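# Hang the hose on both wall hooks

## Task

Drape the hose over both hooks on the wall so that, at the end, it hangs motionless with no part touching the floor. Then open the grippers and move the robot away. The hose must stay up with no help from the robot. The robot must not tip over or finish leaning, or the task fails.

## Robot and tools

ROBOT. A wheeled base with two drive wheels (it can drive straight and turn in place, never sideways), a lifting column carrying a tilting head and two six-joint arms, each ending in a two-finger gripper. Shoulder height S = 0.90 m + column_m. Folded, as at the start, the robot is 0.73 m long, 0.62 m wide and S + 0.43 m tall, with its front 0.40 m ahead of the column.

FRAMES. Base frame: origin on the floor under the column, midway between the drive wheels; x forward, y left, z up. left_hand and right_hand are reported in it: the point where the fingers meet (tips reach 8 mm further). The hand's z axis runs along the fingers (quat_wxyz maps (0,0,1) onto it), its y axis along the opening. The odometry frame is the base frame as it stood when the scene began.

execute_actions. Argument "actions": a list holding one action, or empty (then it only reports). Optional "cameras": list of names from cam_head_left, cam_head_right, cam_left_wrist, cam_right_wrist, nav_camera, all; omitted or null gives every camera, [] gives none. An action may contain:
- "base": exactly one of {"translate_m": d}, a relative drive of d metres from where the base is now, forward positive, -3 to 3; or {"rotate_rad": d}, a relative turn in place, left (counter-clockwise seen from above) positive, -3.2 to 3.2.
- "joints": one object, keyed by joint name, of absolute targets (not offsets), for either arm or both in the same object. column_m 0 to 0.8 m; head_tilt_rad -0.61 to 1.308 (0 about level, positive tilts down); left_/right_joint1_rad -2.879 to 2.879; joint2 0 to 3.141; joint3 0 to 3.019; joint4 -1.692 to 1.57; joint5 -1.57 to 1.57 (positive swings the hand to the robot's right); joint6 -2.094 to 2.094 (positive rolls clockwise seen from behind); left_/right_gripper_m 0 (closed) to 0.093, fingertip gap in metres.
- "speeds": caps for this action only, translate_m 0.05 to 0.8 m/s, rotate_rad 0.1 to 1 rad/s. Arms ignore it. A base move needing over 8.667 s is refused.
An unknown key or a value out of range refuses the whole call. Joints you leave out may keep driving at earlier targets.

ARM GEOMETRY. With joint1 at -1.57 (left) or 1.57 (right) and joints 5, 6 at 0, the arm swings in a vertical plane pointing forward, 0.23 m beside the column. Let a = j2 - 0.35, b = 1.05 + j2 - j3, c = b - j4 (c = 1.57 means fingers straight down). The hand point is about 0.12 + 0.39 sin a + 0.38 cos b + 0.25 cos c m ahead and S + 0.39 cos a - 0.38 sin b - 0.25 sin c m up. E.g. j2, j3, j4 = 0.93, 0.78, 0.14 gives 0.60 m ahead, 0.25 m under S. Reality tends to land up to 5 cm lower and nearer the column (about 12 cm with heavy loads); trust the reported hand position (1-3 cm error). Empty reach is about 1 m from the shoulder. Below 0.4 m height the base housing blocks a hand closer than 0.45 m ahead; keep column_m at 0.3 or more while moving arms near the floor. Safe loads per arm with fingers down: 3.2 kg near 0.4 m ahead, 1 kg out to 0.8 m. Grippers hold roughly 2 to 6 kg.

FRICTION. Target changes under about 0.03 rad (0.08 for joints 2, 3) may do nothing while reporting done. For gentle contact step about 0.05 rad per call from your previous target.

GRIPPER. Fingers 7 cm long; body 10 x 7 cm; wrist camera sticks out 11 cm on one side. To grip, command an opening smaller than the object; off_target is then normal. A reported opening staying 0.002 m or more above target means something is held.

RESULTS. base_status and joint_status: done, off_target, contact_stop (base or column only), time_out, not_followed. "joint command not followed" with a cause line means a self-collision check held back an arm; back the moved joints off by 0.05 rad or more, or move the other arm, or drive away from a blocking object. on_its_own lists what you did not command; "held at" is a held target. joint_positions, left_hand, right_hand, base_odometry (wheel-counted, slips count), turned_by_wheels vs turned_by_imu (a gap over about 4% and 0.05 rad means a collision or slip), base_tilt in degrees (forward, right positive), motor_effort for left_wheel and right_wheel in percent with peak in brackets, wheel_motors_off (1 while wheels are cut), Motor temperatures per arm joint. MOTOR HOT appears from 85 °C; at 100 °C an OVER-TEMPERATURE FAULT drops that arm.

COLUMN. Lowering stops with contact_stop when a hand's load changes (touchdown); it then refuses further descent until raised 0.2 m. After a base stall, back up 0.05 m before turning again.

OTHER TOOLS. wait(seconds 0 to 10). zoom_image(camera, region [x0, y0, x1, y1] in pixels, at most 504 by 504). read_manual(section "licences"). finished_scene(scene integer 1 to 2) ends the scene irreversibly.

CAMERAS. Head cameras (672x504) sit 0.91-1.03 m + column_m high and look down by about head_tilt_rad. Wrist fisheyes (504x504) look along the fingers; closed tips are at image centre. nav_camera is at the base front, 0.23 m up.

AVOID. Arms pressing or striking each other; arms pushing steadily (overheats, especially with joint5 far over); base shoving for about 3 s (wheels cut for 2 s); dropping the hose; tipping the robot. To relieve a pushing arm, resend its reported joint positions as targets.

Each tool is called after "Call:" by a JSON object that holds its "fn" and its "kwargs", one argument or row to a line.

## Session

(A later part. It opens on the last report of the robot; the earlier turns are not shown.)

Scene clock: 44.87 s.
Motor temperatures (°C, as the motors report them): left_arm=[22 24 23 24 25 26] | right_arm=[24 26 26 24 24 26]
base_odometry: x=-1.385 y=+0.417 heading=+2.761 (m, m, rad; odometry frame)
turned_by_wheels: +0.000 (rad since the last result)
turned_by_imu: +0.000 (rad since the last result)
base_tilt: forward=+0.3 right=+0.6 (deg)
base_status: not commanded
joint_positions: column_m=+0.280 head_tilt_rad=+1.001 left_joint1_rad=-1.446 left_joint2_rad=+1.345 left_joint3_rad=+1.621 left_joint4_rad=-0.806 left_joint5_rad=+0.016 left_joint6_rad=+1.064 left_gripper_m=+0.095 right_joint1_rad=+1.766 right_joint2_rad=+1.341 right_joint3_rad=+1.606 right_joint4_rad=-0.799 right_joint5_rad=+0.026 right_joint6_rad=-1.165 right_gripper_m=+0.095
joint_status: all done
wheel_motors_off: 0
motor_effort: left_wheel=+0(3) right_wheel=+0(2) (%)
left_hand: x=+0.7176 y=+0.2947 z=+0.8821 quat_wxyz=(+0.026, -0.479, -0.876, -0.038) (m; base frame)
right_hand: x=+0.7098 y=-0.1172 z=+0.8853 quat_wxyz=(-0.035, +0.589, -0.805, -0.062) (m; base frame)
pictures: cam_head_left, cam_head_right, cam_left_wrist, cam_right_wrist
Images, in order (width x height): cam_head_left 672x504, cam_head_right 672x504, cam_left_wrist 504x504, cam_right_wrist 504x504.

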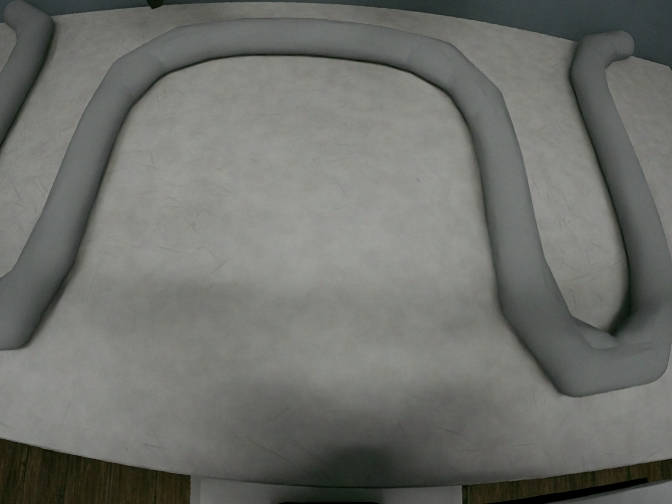

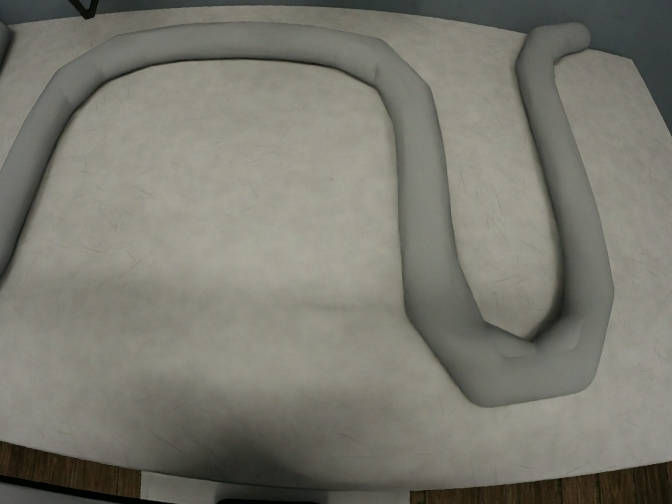

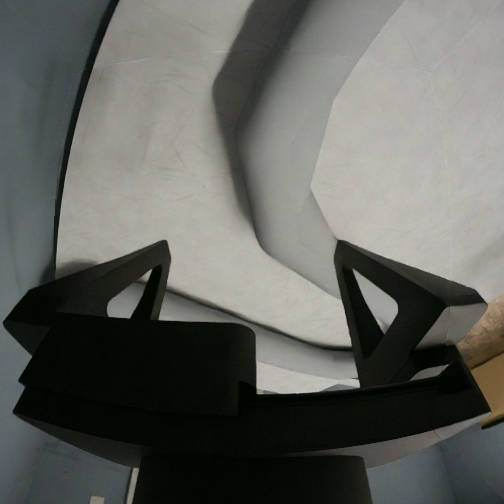

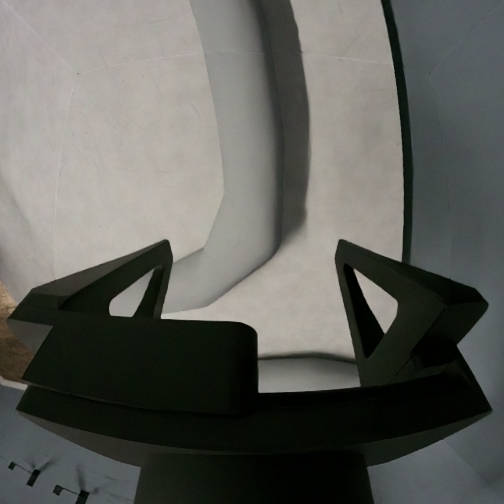

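Call:
{"fn": "execute_actions", "kwargs": {
  "actions": [
    {"base":{"translate_m":-0.05},"joints":{"column_m":0.23,"head_tilt_rad":0.85}}
  ],
  "cameras": ["cam_head_left","cam_left_wrist","cam_right_wrist"]
}}

Scene clock: 46.87 s.
Motor temperatures (°C, as the motors report them): left_arm=[22 25 23 24 25 26] | right_arm=[24 26 27 24 24 26]
base_odometry: x=-1.339 y=+0.398 heading=+2.761 (m, m, rad; odometry frame)
turned_by_wheels: +0.000 (rad since the last result)
turned_by_imu: +0.000 (rad since the last result)
base_tilt: forward=+0.3 right=+0.6 (deg)
base_status: done
joint_positions: column_m=+0.230 head_tilt_rad=+0.865 left_joint1_rad=-1.446 left_joint2_rad=+1.345 left_joint3_rad=+1.619 left_joint4_rad=-0.805 left_joint5_rad=+0.016 left_joint6_rad=+1.064 left_gripper_m=+0.095 right_joint1_rad=+1.766 right_joint2_rad=+1.343 right_joint3_rad=+1.606 right_joint4_rad=-0.799 right_joint5_rad=+0.026 right_joint6_rad=-1.165 right_gripper_m=+0.095
joint_status: all done
wheel_motors_off: 0
motor_effort: left_wheel=+0(35) right_wheel=+0(25) (%)
left_hand: x=+0.7168 y=+0.2947 z=+0.8316 quat_wxyz=(+0.027, -0.479, -0.877, -0.038) (m; base frame)
right_hand: x=+0.7094 y=-0.1172 z=+0.8346 quat_wxyz=(-0.034, +0.589, -0.805, -0.062) (m; base frame)
pictures: cam_head_left, cam_left_wrist, cam_right_wrist
Images, in order (width x height): cam_head_left 672x504, cam_left_wrist 504x504, cam_right_wrist 504x504.

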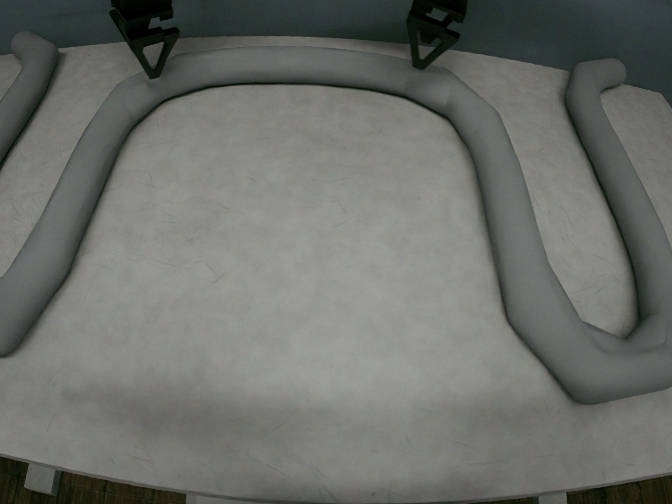

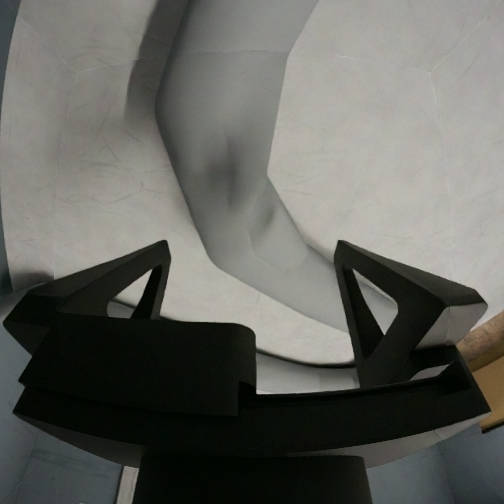

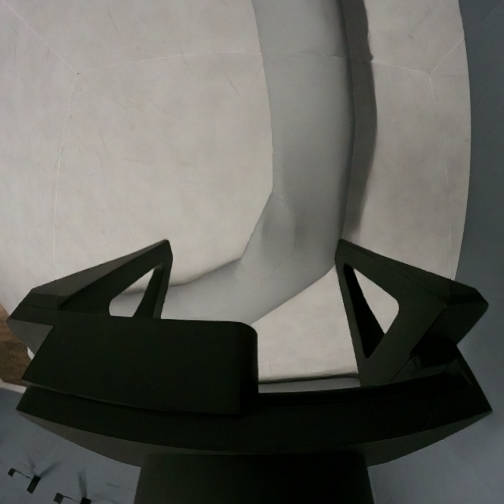

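Call:
{"fn": "execute_actions", "kwargs": {
  "actions": [
    {"base":{"translate_m":-0.04},"joints":{"left_joint1_rad":-1.37,"right_joint1_rad":1.68}}
  ],
  "cameras": ["cam_head_left","cam_left_wrist","cam_right_wrist"]
}}

Scene clock: 48.83 s.
Motor temperatures (°C, as the motors report them): left_arm=[22 25 23 24 25 26] | right_arm=[24 27 27 24 24 26]
base_odometry: x=-1.301 y=+0.383 heading=+2.761 (m, m, rad; odometry frame)
turned_by_wheels: +0.000 (rad since the last result)
turned_by_imu: +0.000 (rad since the last result)
base_tilt: forward=+0.2 right=+0.6 (deg)
base_status: done
joint_positions: column_m=+0.230 head_tilt_rad=+0.865 left_joint1_rad=-1.363 left_joint2_rad=+1.345 left_joint3_rad=+1.618 left_joint4_rad=-0.805 left_joint5_rad=+0.016 left_joint6_rad=+1.064 left_gripper_m=+0.095 right_joint1_rad=+1.678 right_joint2_rad=+1.343 right_joint3_rad=+1.606 right_joint4_rad=-0.800 right_joint5_rad=+0.029 right_joint6_rad=-1.165 right_gripper_m=+0.095
joint_status: all done
wheel_motors_off: 0
motor_effort: left_wheel=+0(34) right_wheel=-1(28) (%)
left_hand: x=+0.7127 y=+0.3423 z=+0.8382 quat_wxyz=(+0.045, -0.460, -0.884, -0.069) (m; base frame)
right_hand: x=+0.7130 y=-0.1681 z=+0.8283 quat_wxyz=(-0.013, +0.572, -0.819, -0.030) (m; base frame)
pictures: cam_head_left, cam_left_wrist, cam_right_wrist
Images, in order (width x height): cam_head_left 672x504, cam_left_wrist 504x504, cam_right_wrist 504x504.

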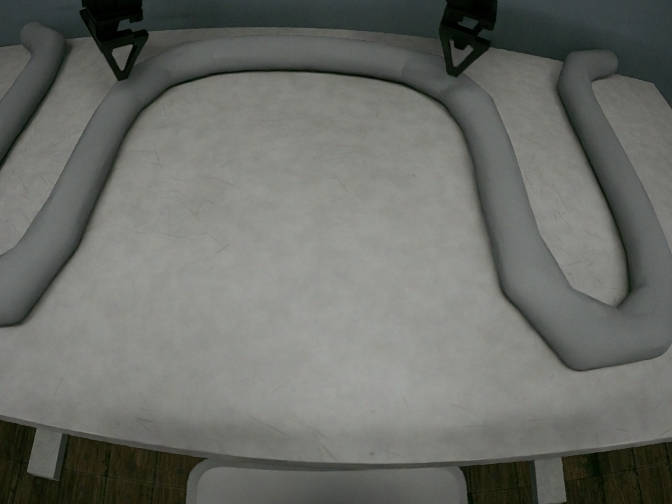

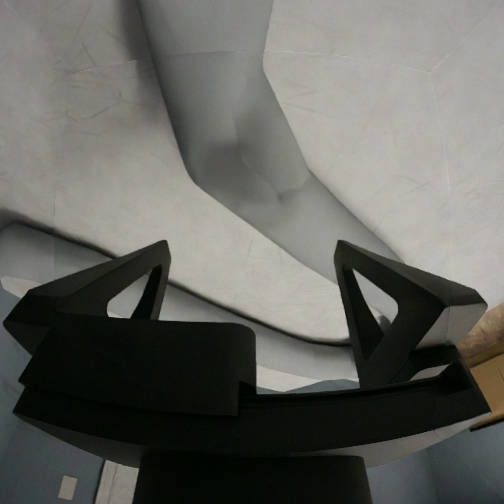

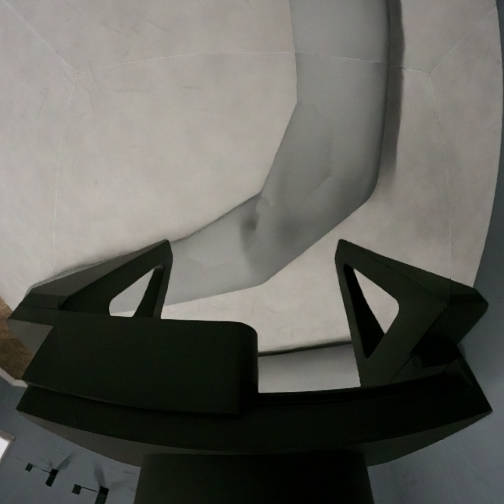

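Call:
{"fn": "execute_actions", "kwargs": {
  "actions": [
    {"base":{"translate_m":-0.06}}
  ],
  "cameras": ["cam_head_left","cam_left_wrist","cam_right_wrist"]
}}

Scene clock: 50.47 s.
Motor temperatures (°C, as the motors report them): left_arm=[22 25 23 24 25 26] | right_arm=[24 27 27 24 24 26]
base_odometry: x=-1.246 y=+0.361 heading=+2.761 (m, m, rad; odometry frame)
turned_by_wheels: +0.000 (rad since the last result)
turned_by_imu: +0.000 (rad since the last result)
base_tilt: forward=+0.3 right=+0.5 (deg)
base_status: done
joint_positions: column_m=+0.230 head_tilt_rad=+0.864 left_joint1_rad=-1.363 left_joint2_rad=+1.345 left_joint3_rad=+1.618 left_joint4_rad=-0.805 left_joint5_rad=+0.016 left_joint6_rad=+1.064 left_gripper_m=+0.095 right_joint1_rad=+1.678 right_joint2_rad=+1.343 right_joint3_rad=+1.606 right_joint4_rad=-0.800 right_joint5_rad=+0.029 right_joint6_rad=-1.165 right_gripper_m=+0.095
joint_status: not commanded
wheel_motors_off: 0
motor_effort: left_wheel=+0(36) right_wheel=-1(28) (%)
left_hand: x=+0.7125 y=+0.3421 z=+0.8380 quat_wxyz=(+0.045, -0.460, -0.884, -0.069) (m; base frame)
right_hand: x=+0.7130 y=-0.1681 z=+0.8283 quat_wxyz=(-0.013, +0.572, -0.819, -0.030) (m; base frame)
pictures: cam_head_left, cam_left_wrist, cam_right_wrist
Images, in order (width x height): cam_head_left 672x504, cam_left_wrist 504x504, cam_right_wrist 504x504.

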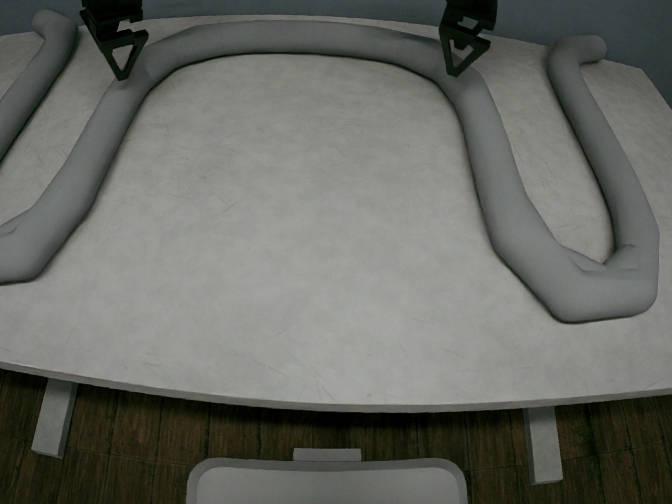

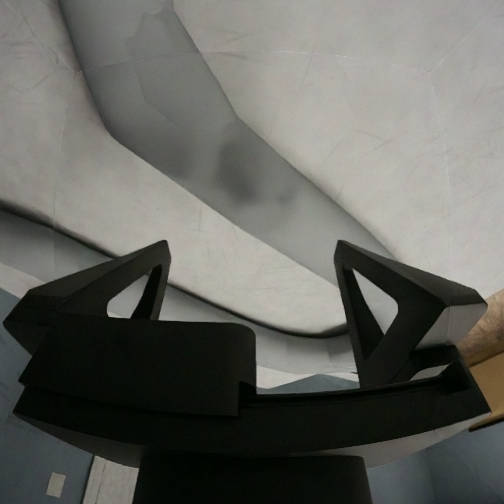

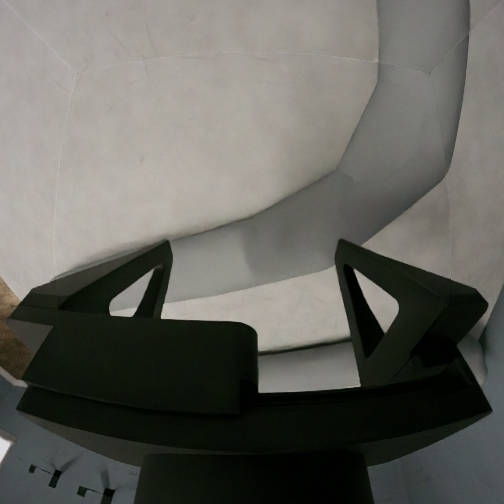

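Call:
{"fn": "execute_actions", "kwargs": {
  "actions": [
    {"base":{"translate_m":-0.04},"joints":{"left_joint1_rad":-1.41,"right_joint1_rad":1.72}}
  ],
  "cameras": ["cam_head_left","cam_left_wrist","cam_right_wrist"]
}}

Scene clock: 53.97 s.
Motor temperatures (°C, as the motors report them): left_arm=[22 25 23 24 25 26] | right_arm=[24 27 27 24 24 26]
base_odometry: x=-1.209 y=+0.346 heading=+2.761 (m, m, rad; odometry frame)
turned_by_wheels: +0.000 (rad since the last result)
turned_by_imu: +0.001 (rad since the last result)
base_tilt: forward=+0.3 right=+0.6 (deg)
base_status: done
joint_positions: column_m=+0.230 head_tilt_rad=+0.864 left_joint1_rad=-1.415 left_joint2_rad=+1.345 left_joint3_rad=+1.618 left_joint4_rad=-0.805 left_joint5_rad=+0.016 left_joint6_rad=+1.064 left_gripper_m=+0.095 right_joint1_rad=+1.711 right_joint2_rad=+1.343 right_joint3_rad=+1.606 right_joint4_rad=-0.800 right_joint5_rad=+0.029 right_joint6_rad=-1.165 right_gripper_m=+0.095
joint_status: all done
wheel_motors_off: 0
motor_effort: left_wheel=+0(31) right_wheel=+0(30) (%)
left_hand: x=+0.7150 y=+0.3123 z=+0.8333 quat_wxyz=(+0.034, -0.472, -0.880, -0.049) (m; base frame)
right_hand: x=+0.7119 y=-0.1487 z=+0.8302 quat_wxyz=(-0.021, +0.579, -0.814, -0.042) (m; base frame)
pictures: cam_head_left, cam_left_wrist, cam_right_wrist
Images, in order (width x height): cam_head_left 672x504, cam_left_wrist 504x504, cam_right_wrist 504x504.

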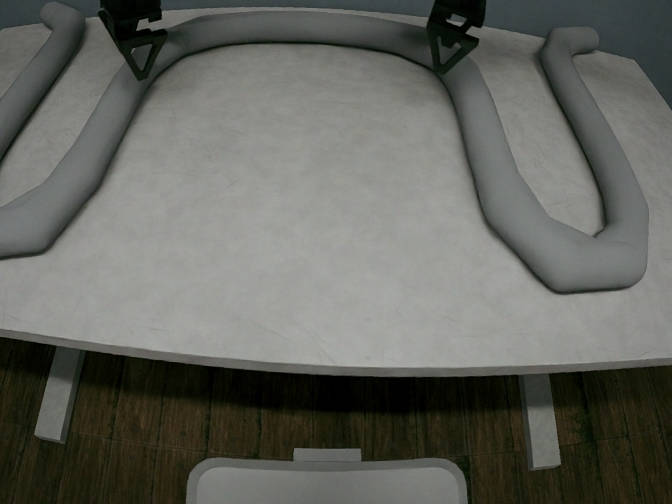

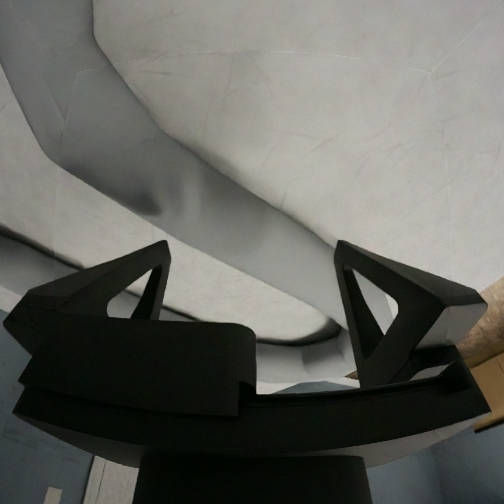

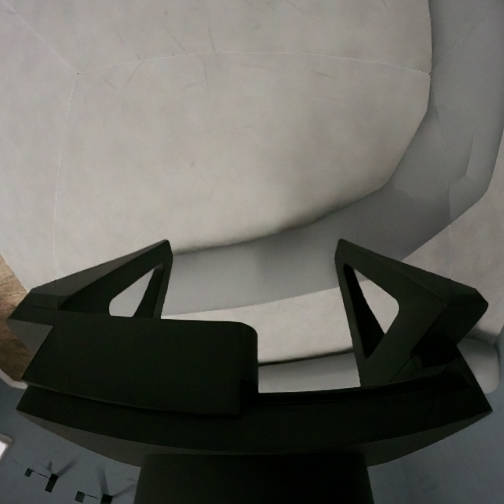

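Call:
{"fn": "execute_actions", "kwargs": {
  "actions": [
    {"joints":{"left_joint6_rad":-0.4,"right_joint6_rad":0.4}}
  ],
  "cameras": ["cam_head_left","cam_left_wrist","cam_right_wrist"]
}}

Scene clock: 56.53 s.
Motor temperatures (°C, as the motors report them): left_arm=[22 25 23 24 25 26] | right_arm=[24 27 27 24 24 26]
base_odometry: x=-1.209 y=+0.346 heading=+2.761 (m, m, rad; odometry frame)
turned_by_wheels: +0.000 (rad since the last result)
turned_by_imu: +0.000 (rad since the last result)
base_tilt: forward=+0.2 right=+0.5 (deg)
base_status: not commanded
joint_positions: column_m=+0.230 head_tilt_rad=+0.864 left_joint1_rad=-1.415 left_joint2_rad=+1.345 left_joint3_rad=+1.618 left_joint4_rad=-0.805 left_joint5_rad=+0.016 left_joint6_rad=-0.386 left_gripper_m=+0.095 right_joint1_rad=+1.711 right_joint2_rad=+1.343 right_joint3_rad=+1.606 right_joint4_rad=-0.800 right_joint5_rad=+0.029 right_joint6_rad=+0.385 right_gripper_m=+0.095
joint_status: all done
wheel_motors_off: 0
motor_effort: left_wheel=+0(0) right_wheel=+0(2) (%)
left_hand: x=+0.7150 y=+0.3123 z=+0.8333 quat_wxyz=(-0.007, +0.230, -0.971, -0.059) (m; base frame)
right_hand: x=+0.7119 y=-0.1487 z=+0.8302 quat_wxyz=(+0.014, -0.156, -0.987, -0.044) (m; base frame)
pictures: cam_head_left, cam_left_wrist, cam_right_wrist
Images, in order (width x height): cam_head_left 672x504, cam_left_wrist 504x504, cam_right_wrist 504x504.

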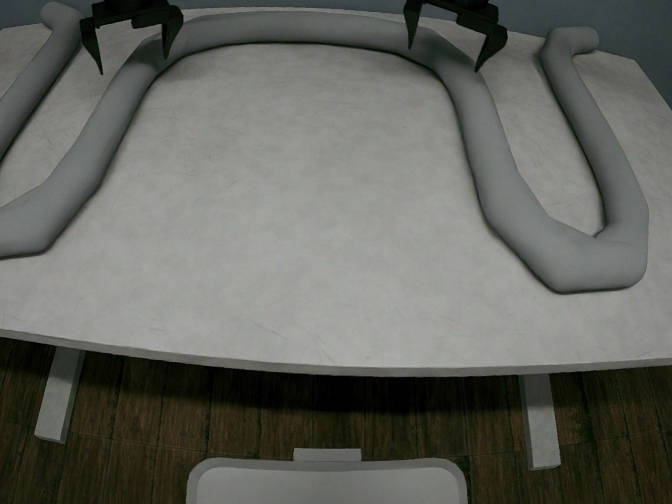

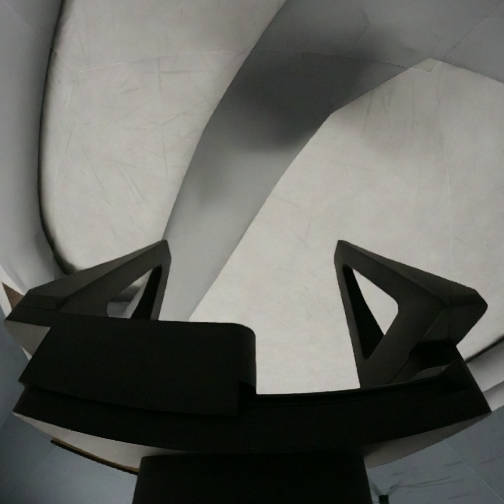

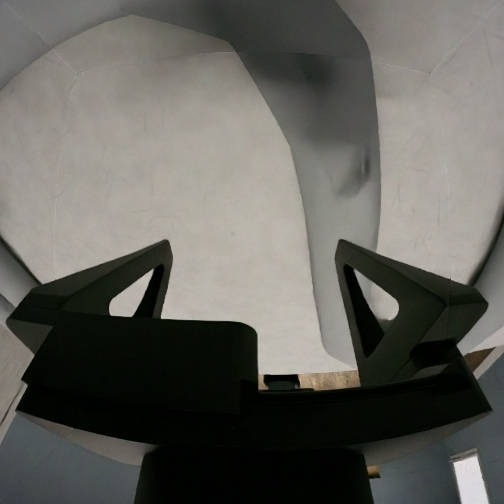

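Call:
{"fn": "execute_actions", "kwargs": {
  "actions": [
    {"joints":{"left_joint6_rad":0.0,"right_joint6_rad":0.3,"left_joint1_rad":-1.34,"right_joint1_rad":1.64}}
  ],
  "cameras": ["cam_head_left","cam_left_wrist","cam_right_wrist"]
}}

Scene clock: 59.33 s.
Motor temperatures (°C, as the motors report them): left_arm=[22 25 23 24 25 26] | right_arm=[24 27 27 24 24 26]
base_odometry: x=-1.209 y=+0.346 heading=+2.761 (m, m, rad; odometry frame)
turned_by_wheels: +0.000 (rad since the last result)
turned_by_imu: +0.000 (rad since the last result)
base_tilt: forward=+0.3 right=+0.5 (deg)
base_status: not commanded
joint_positions: column_m=+0.230 head_tilt_rad=+0.864 left_joint1_rad=-1.333 left_joint2_rad=+1.345 left_joint3_rad=+1.618 left_joint4_rad=-0.805 left_joint5_rad=+0.016 left_joint6_rad=-0.014 left_gripper_m=+0.095 right_joint1_rad=+1.640 right_joint2_rad=+1.343 right_joint3_rad=+1.606 right_joint4_rad=-0.800 right_joint5_rad=+0.028 right_joint6_rad=+0.312 right_gripper_m=+0.095
joint_status: all done
wheel_motors_off: 0
motor_effort: left_wheel=+0(0) right_wheel=+0(1) (%)
left_hand: x=+0.7104 y=+0.3594 z=+0.8413 quat_wxyz=(+0.003, +0.067, -0.993, -0.095) (m; base frame)
right_hand: x=+0.7139 y=-0.1898 z=+0.8268 quat_wxyz=(+0.008, -0.138, -0.990, -0.015) (m; base frame)
pictures: cam_head_left, cam_left_wrist, cam_right_wrist
Images, in order (width x height): cam_head_left 672x504, cam_left_wrist 504x504, cam_right_wrist 504x504.

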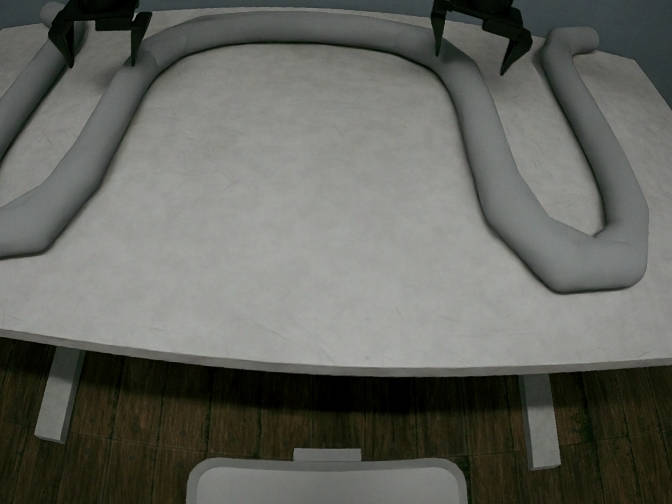

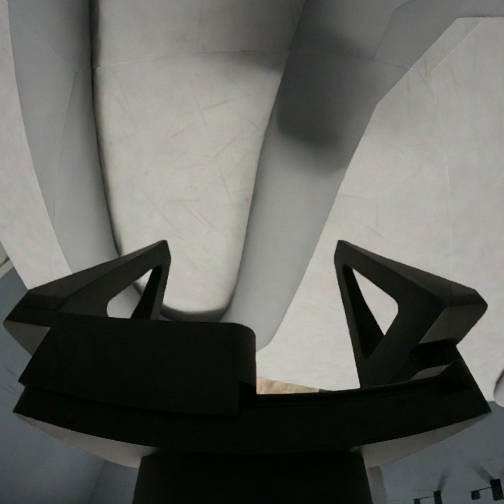

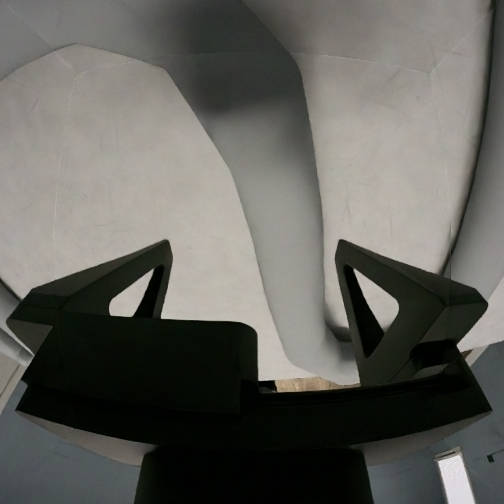

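Call:
{"fn": "execute_actions", "kwargs": {
  "actions": [
    {"joints":{"column_m":0.18,"right_joint1_rad":1.61}}
  ],
  "cameras": ["cam_head_left","cam_left_wrist","cam_right_wrist"]
}}

Scene clock: 61.07 s.
Motor temperatures (°C, as the motors report them): left_arm=[22 25 24 24 25 26] | right_arm=[24 27 28 24 24 26]
base_odometry: x=-1.209 y=+0.346 heading=+2.761 (m, m, rad; odometry frame)
turned_by_wheels: +0.000 (rad since the last result)
turned_by_imu: +0.000 (rad since the last result)
base_tilt: forward=+0.3 right=+0.6 (deg)
base_status: not commanded
joint_positions: column_m=+0.180 head_tilt_rad=+0.864 left_joint1_rad=-1.337 left_joint2_rad=+1.345 left_joint3_rad=+1.618 left_joint4_rad=-0.805 left_joint5_rad=+0.018 left_joint6_rad=-0.013 left_gripper_m=+0.095 right_joint1_rad=+1.621 right_joint2_rad=+1.343 right_joint3_rad=+1.606 right_joint4_rad=-0.800 right_joint5_rad=+0.028 right_joint6_rad=+0.312 right_gripper_m=+0.095
joint_status: all done
wheel_motors_off: 0
motor_effort: left_wheel=+0(0) right_wheel=-2(0) (%)
left_hand: x=+0.7108 y=+0.3564 z=+0.7907 quat_wxyz=(+0.003, +0.065, -0.994, -0.092) (m; base frame)
right_hand: x=+0.7140 y=-0.2011 z=+0.7761 quat_wxyz=(+0.007, -0.143, -0.990, -0.006) (m; base frame)
pictures: cam_head_left, cam_left_wrist, cam_right_wrist
Images, in order (width x height): cam_head_left 672x504, cam_left_wrist 504x504, cam_right_wrist 504x504.

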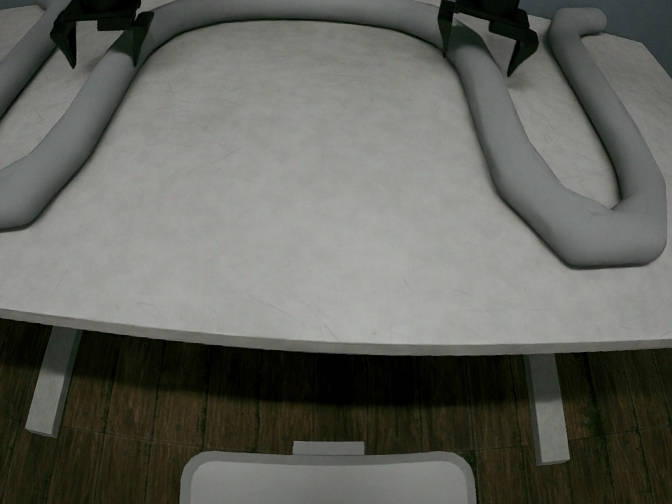

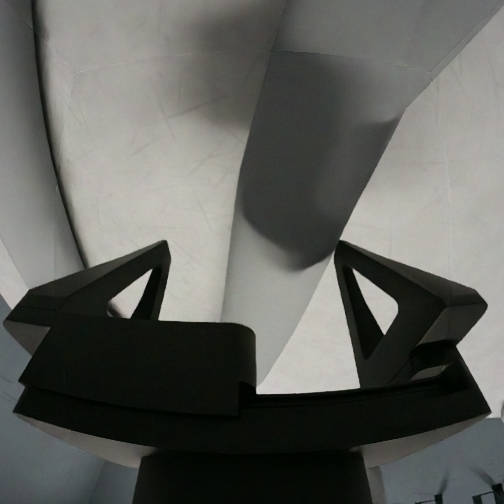

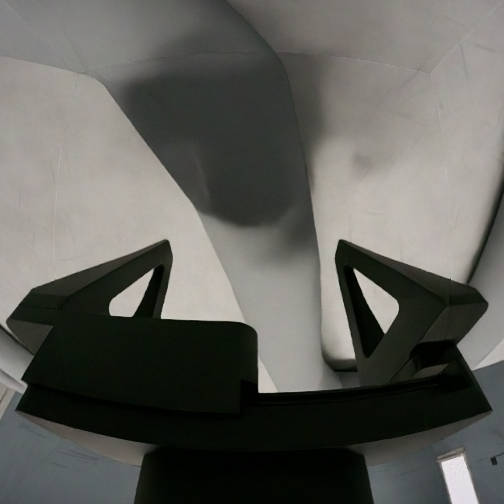

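Call:
{"fn": "execute_actions", "kwargs": {
  "actions": [
    {"joints":{"column_m":0.155}}
  ],
  "cameras": []
}}

Call:
{"fn": "execute_actions", "kwargs": {
  "actions": [
    {"joints":{"left_gripper_m":0.0,"right_gripper_m":0.0}}
  ],
  "cameras": ["cam_head_left","cam_left_wrist","cam_right_wrist"]
}}

Scene clock: 62.87 s.
Motor temperatures (°C, as the motors report them): left_arm=[22 25 24 24 25 26] | right_arm=[24 27 28 24 24 26]
base_odometry: x=-1.209 y=+0.346 heading=+2.761 (m, m, rad; odometry frame)
turned_by_wheels: +0.000 (rad since the last result)
turned_by_imu: +0.000 (rad since the last result)
base_tilt: forward=+0.3 right=+0.6 (deg)
base_status: not commanded
joint_positions: column_m=+0.155 head_tilt_rad=+0.864 left_joint1_rad=-1.338 left_joint2_rad=+1.345 left_joint3_rad=+1.618 left_joint4_rad=-0.805 left_joint5_rad=+0.018 left_joint6_rad=-0.013 left_gripper_m=+0.095 right_joint1_rad=+1.621 right_joint2_rad=+1.343 right_joint3_rad=+1.606 right_joint4_rad=-0.800 right_joint5_rad=+0.028 right_joint6_rad=+0.312 right_gripper_m=+0.095
joint_status: all done
wheel_motors_off: 0
motor_effort: left_wheel=+0(0) right_wheel=-2(1) (%)
left_hand: x=+0.7108 y=+0.3562 z=+0.7656 quat_wxyz=(+0.003, +0.065, -0.994, -0.091) (m; base frame)
right_hand: x=+0.7139 y=-0.2011 z=+0.7508 quat_wxyz=(+0.008, -0.143, -0.990, -0.006) (m; base frame)
pictures: none
No camera images: the call's "cameras" was empty. Leave "cameras" out to get every camera's image.

Scene clock: 63.60 s.
Motor temperatures (°C, as the motors report them): left_arm=[22 25 24 24 25 26] | right_arm=[24 27 28 24 24 26]
base_odometry: x=-1.209 y=+0.346 heading=+2.761 (m, m, rad; odometry frame)
turned_by_wheels: +0.000 (rad since the last result)
turned_by_imu: +0.000 (rad since the last result)
base_tilt: forward=+0.3 right=+0.6 (deg)
base_status: not commanded
joint_positions: column_m=+0.155 head_tilt_rad=+0.864 left_joint1_rad=-1.345 left_joint2_rad=+1.345 left_joint3_rad=+1.618 left_joint4_rad=-0.805 left_joint5_rad=+0.021 left_joint6_rad=-0.011 left_gripper_m=+0.062 right_joint1_rad=+1.621 right_joint2_rad=+1.343 right_joint3_rad=+1.606 right_joint4_rad=-0.799 right_joint5_rad=+0.025 right_joint6_rad=+0.301 right_gripper_m=+0.063
joint_status: left_gripper_m off_target (ended at +0.062, target +0.000); right_gripper_m off_target (ended at +0.063, target +0.000)
wheel_motors_off: 0
motor_effort: left_wheel=+0(1) right_wheel=-2(4) (%)
left_hand: x=+0.7113 y=+0.3514 z=+0.7647 quat_wxyz=(+0.003, +0.062, -0.994, -0.087) (m; base frame)
right_hand: x=+0.7140 y=-0.2007 z=+0.7508 quat_wxyz=(+0.008, -0.137, -0.990, -0.008) (m; base frame)
pictures: cam_head_left, cam_left_wrist, cam_right_wrist
Images, in order (width x height): cam_head_left 672x504, cam_left_wrist 504x504, cam_right_wrist 504x504.

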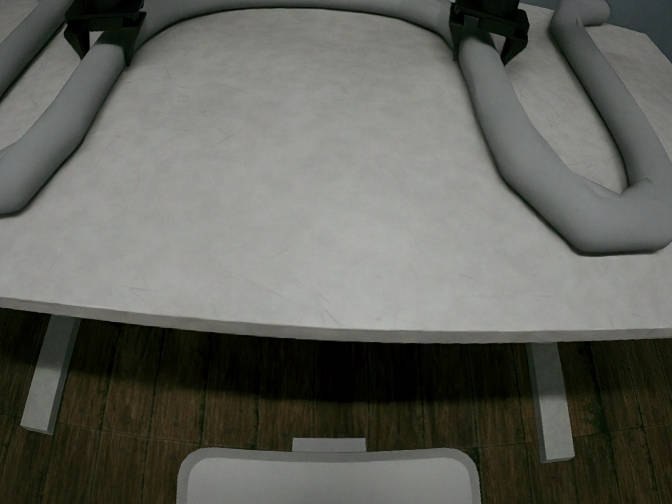

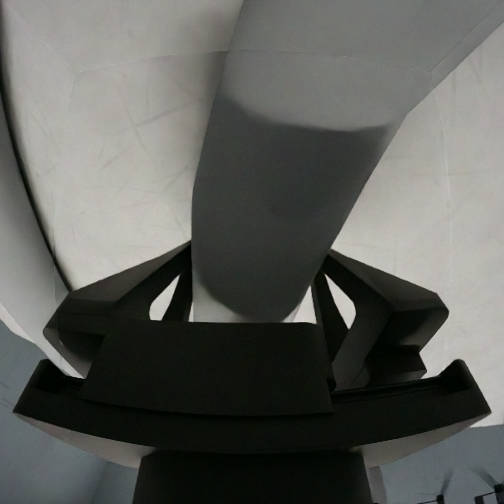

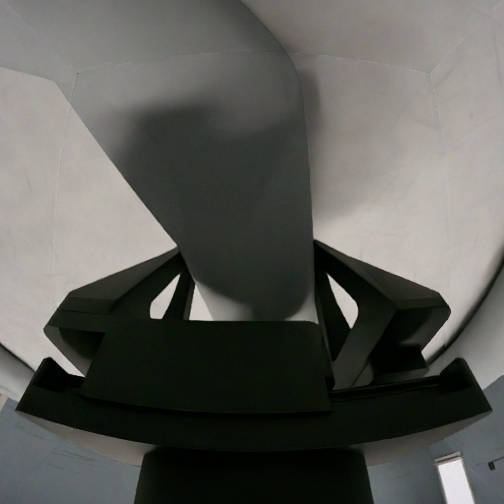

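Call:
{"fn": "execute_actions", "kwargs": {
  "actions": [
    {"joints":{"column_m":0.75,"head_tilt_rad":0.6}}
  ],
  "cameras": ["cam_head_left","cam_head_right"]
}}

Call:
{"fn": "execute_actions", "kwargs": {
  "actions": [
    {"base":{"translate_m":-0.5,"speeds":0},"joints":{}}
  ],
  "cameras": []
}}

Scene clock: 73.07 s.
Motor temperatures (°C, as the motors report them): left_arm=[22 26 24 24 25 26] | right_arm=[24 28 28 24 24 26]
base_odometry: x=-1.209 y=+0.346 heading=+2.761 (m, m, rad; odometry frame)
turned_by_wheels: +0.000 (rad since the last result)
turned_by_imu: +0.001 (rad since the last result)
base_tilt: forward=+0.3 right=+0.6 (deg)
base_status: not commanded
joint_positions: column_m=+0.750 head_tilt_rad=+0.617 left_joint1_rad=-1.345 left_joint2_rad=+1.363 left_joint3_rad=+1.618 left_joint4_rad=-0.805 left_joint5_rad=+0.021 left_joint6_rad=-0.005 left_gripper_m=+0.061 right_joint1_rad=+1.621 right_joint2_rad=+1.371 right_joint3_rad=+1.606 right_joint4_rad=-0.799 right_joint5_rad=+0.027 right_joint6_rad=+0.298 right_gripper_m=+0.063
joint_status: all done
wheel_motors_off: 0
motor_effort: left_wheel=+0(0) right_wheel=-1(3) (%)
left_hand: x=+0.7057 y=+0.3529 z=+1.3491 quat_wxyz=(+0.012, +0.060, -0.994, -0.086) (m; base frame)
right_hand: x=+0.7052 y=-0.2006 z=+1.3294 quat_wxyz=(+0.021, -0.135, -0.991, -0.005) (m; base frame)
pictures: cam_head_left, cam_head_right
Images, in order (width x height): cam_head_left 672x504, cam_head_right 672x504.

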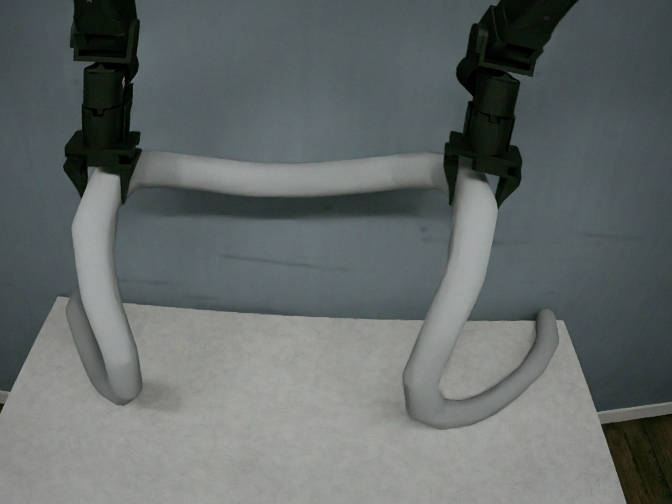

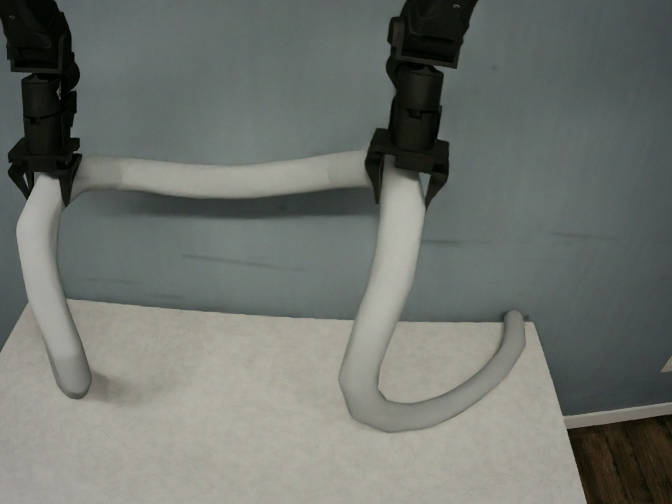

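Call:
{"fn": "execute_actions", "kwargs": {
  "actions": [
    {"base":{"translate_m":-1.25},"speeds":{"translate_m":0.3},"joints":{"column_m":0.8}}
  ],
  "cameras": ["cam_head_left"]
}}

Call:
{"fn": "execute_actions", "kwargs": {
  "actions": [
    {"base":{"rotate_rad":-1.57},"speeds":{"rotate_rad":0.4},"joints":{"head_tilt_rad":0.35}}
  ],
  "cameras": ["cam_head_left","cam_head_right"]
}}

Scene clock: 80.33 s.
Motor temperatures (°C, as the motors report them): left_arm=[22 26 24 24 25 26] | right_arm=[24 28 28 24 24 26]
base_odometry: x=-0.048 y=-0.118 heading=+2.761 (m, m, rad; odometry frame)
turned_by_wheels: +0.000 (rad since the last result)
turned_by_imu: +0.004 (rad since the last result)
base_tilt: forward=+0.2 right=+0.5 (deg)
base_status: done
joint_positions: column_m=+0.800 head_tilt_rad=+0.617 left_joint1_rad=-1.346 left_joint2_rad=+1.380 left_joint3_rad=+1.601 left_joint4_rad=-0.798 left_joint5_rad=+0.021 left_joint6_rad=+0.000 left_gripper_m=+0.059 right_joint1_rad=+1.620 right_joint2_rad=+1.391 right_joint3_rad=+1.606 right_joint4_rad=-0.795 right_joint5_rad=+0.029 right_joint6_rad=+0.291 right_gripper_m=+0.060
joint_status: all done
wheel_motors_off: 0
motor_effort: left_wheel=+0(35) right_wheel=-1(35) (%)
left_hand: x=+0.6933 y=+0.3535 z=+1.3846 quat_wxyz=(+0.026, +0.059, -0.994, -0.085) (m; base frame)
right_hand: x=+0.6998 y=-0.2008 z=+1.3680 quat_wxyz=(+0.029, -0.132, -0.991, -0.003) (m; base frame)
pictures: cam_head_left
Images, in order (width x height): cam_head_left 672x504.

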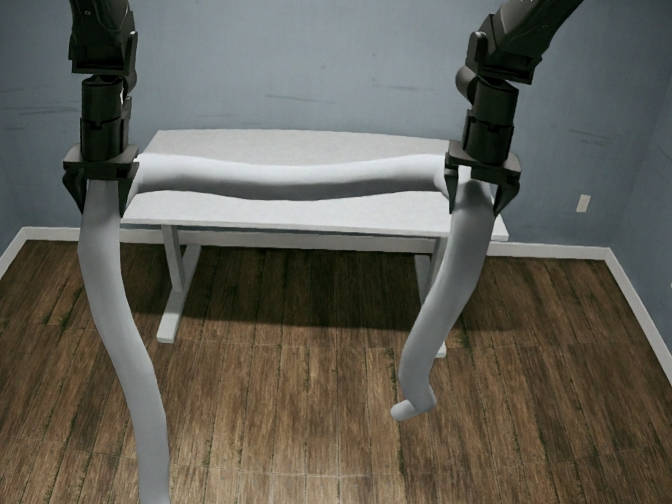

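Scene clock: 85.30 s.
Motor temperatures (°C, as the motors report them): left_arm=[22 26 24 24 26 26] | right_arm=[24 29 28 24 24 26]
base_odometry: x=-0.048 y=-0.118 heading=+1.192 (m, m, rad; odometry frame)
turned_by_wheels: -1.569 (rad since the last result)
turned_by_imu: -1.559 (rad since the last result)
base_tilt: forward=+0.3 right=+0.6 (deg)
base_status: done
joint_positions: column_m=+0.800 head_tilt_rad=+0.369 left_joint1_rad=-1.354 left_joint2_rad=+1.381 left_joint3_rad=+1.601 left_joint4_rad=-0.798 left_joint5_rad=+0.028 left_joint6_rad=+0.000 left_gripper_m=+0.059 right_joint1_rad=+1.609 right_joint2_rad=+1.391 right_joint3_rad=+1.606 right_joint4_rad=-0.800 right_joint5_rad=+0.023 right_joint6_rad=+0.291 right_gripper_m=+0.060
joint_status: all done
wheel_motors_off: 0
motor_effort: left_wheel=+1(51) right_wheel=-2(44) (%)
left_hand: x=+0.6938 y=+0.3481 z=+1.3834 quat_wxyz=(+0.026, +0.057, -0.995, -0.079) (m; base frame)
right_hand: x=+0.6988 y=-0.2067 z=+1.3679 quat_wxyz=(+0.031, -0.135, -0.990, +0.000) (m; base frame)
pictures: cam_head_left, cam_head_right
Images, in order (width x height): cam_head_left 672x504, cam_head_right 672x504.

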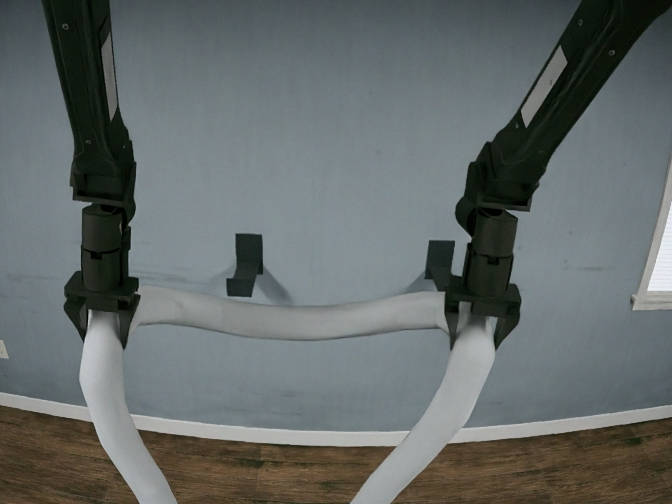

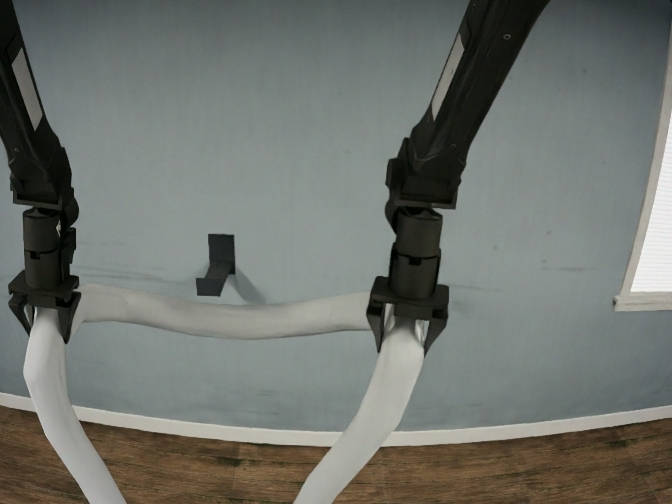

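Call:
{"fn": "execute_actions", "kwargs": {
  "actions": [
    {"base":{"translate_m":0.45},"speeds":{"translate_m":0.3},"joints":{"head_tilt_rad":0.6}}
  ],
  "cameras": ["cam_head_left","cam_head_right","cam_left_wrist"]
}}

Scene clock: 92.27 s.
Motor temperatures (°C, as the motors report them): left_arm=[22 27 24 24 26 26] | right_arm=[24 29 28 24 24 26]
base_odometry: x=+0.119 y=+0.300 heading=+1.191 (m, m, rad; odometry frame)
turned_by_wheels: +0.000 (rad since the last result)
turned_by_imu: -0.001 (rad since the last result)
base_tilt: forward=+0.3 right=+0.6 (deg)
base_status: done
joint_positions: column_m=+0.800 head_tilt_rad=+0.604 left_joint1_rad=-1.354 left_joint2_rad=+1.381 left_joint3_rad=+1.601 left_joint4_rad=-0.798 left_joint5_rad=+0.023 left_joint6_rad=+0.000 left_gripper_m=+0.059 right_joint1_rad=+1.609 right_joint2_rad=+1.391 right_joint3_rad=+1.606 right_joint4_rad=-0.799 right_joint5_rad=+0.024 right_joint6_rad=+0.291 right_gripper_m=+0.060
joint_status: all done
wheel_motors_off: 0
motor_effort: left_wheel=+0(54) right_wheel=+3(42) (%)
left_hand: x=+0.6937 y=+0.3489 z=+1.3835 quat_wxyz=(+0.026, +0.057, -0.995, -0.081) (m; base frame)
right_hand: x=+0.6989 y=-0.2069 z=+1.3679 quat_wxyz=(+0.030, -0.135, -0.990, +0.000) (m; base frame)
pictures: cam_head_left, cam_head_right, cam_left_wrist
Images, in order (width x height): cam_head_left 672x504, cam_head_right 672x504, cam_left_wrist 504x504.

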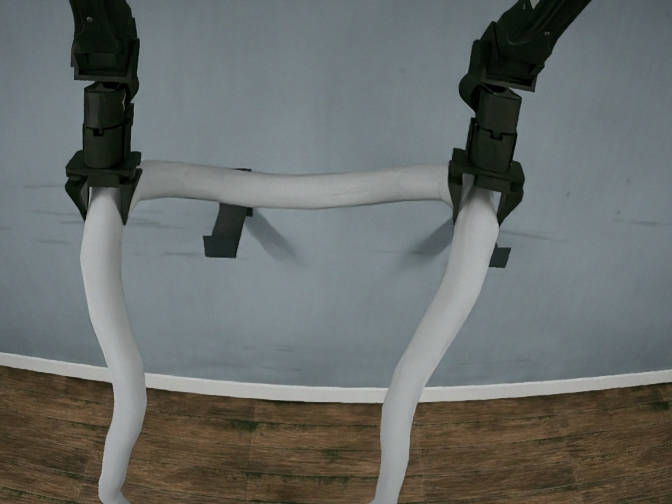

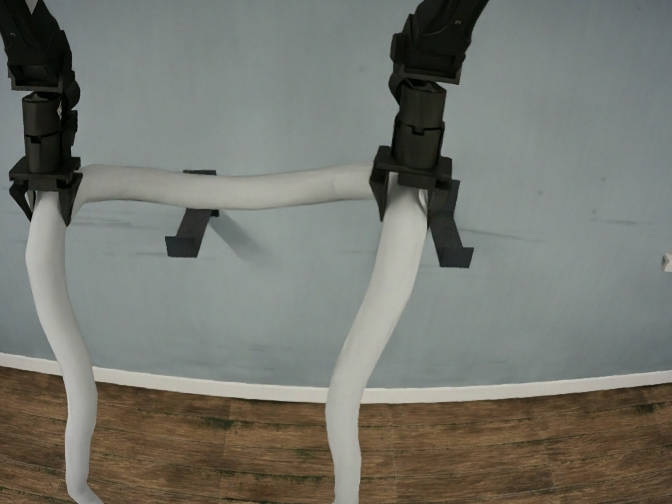

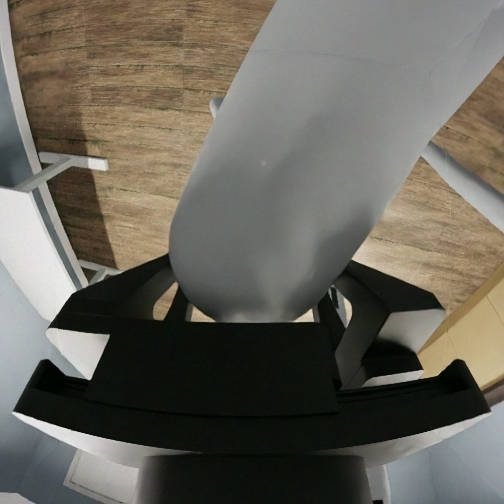

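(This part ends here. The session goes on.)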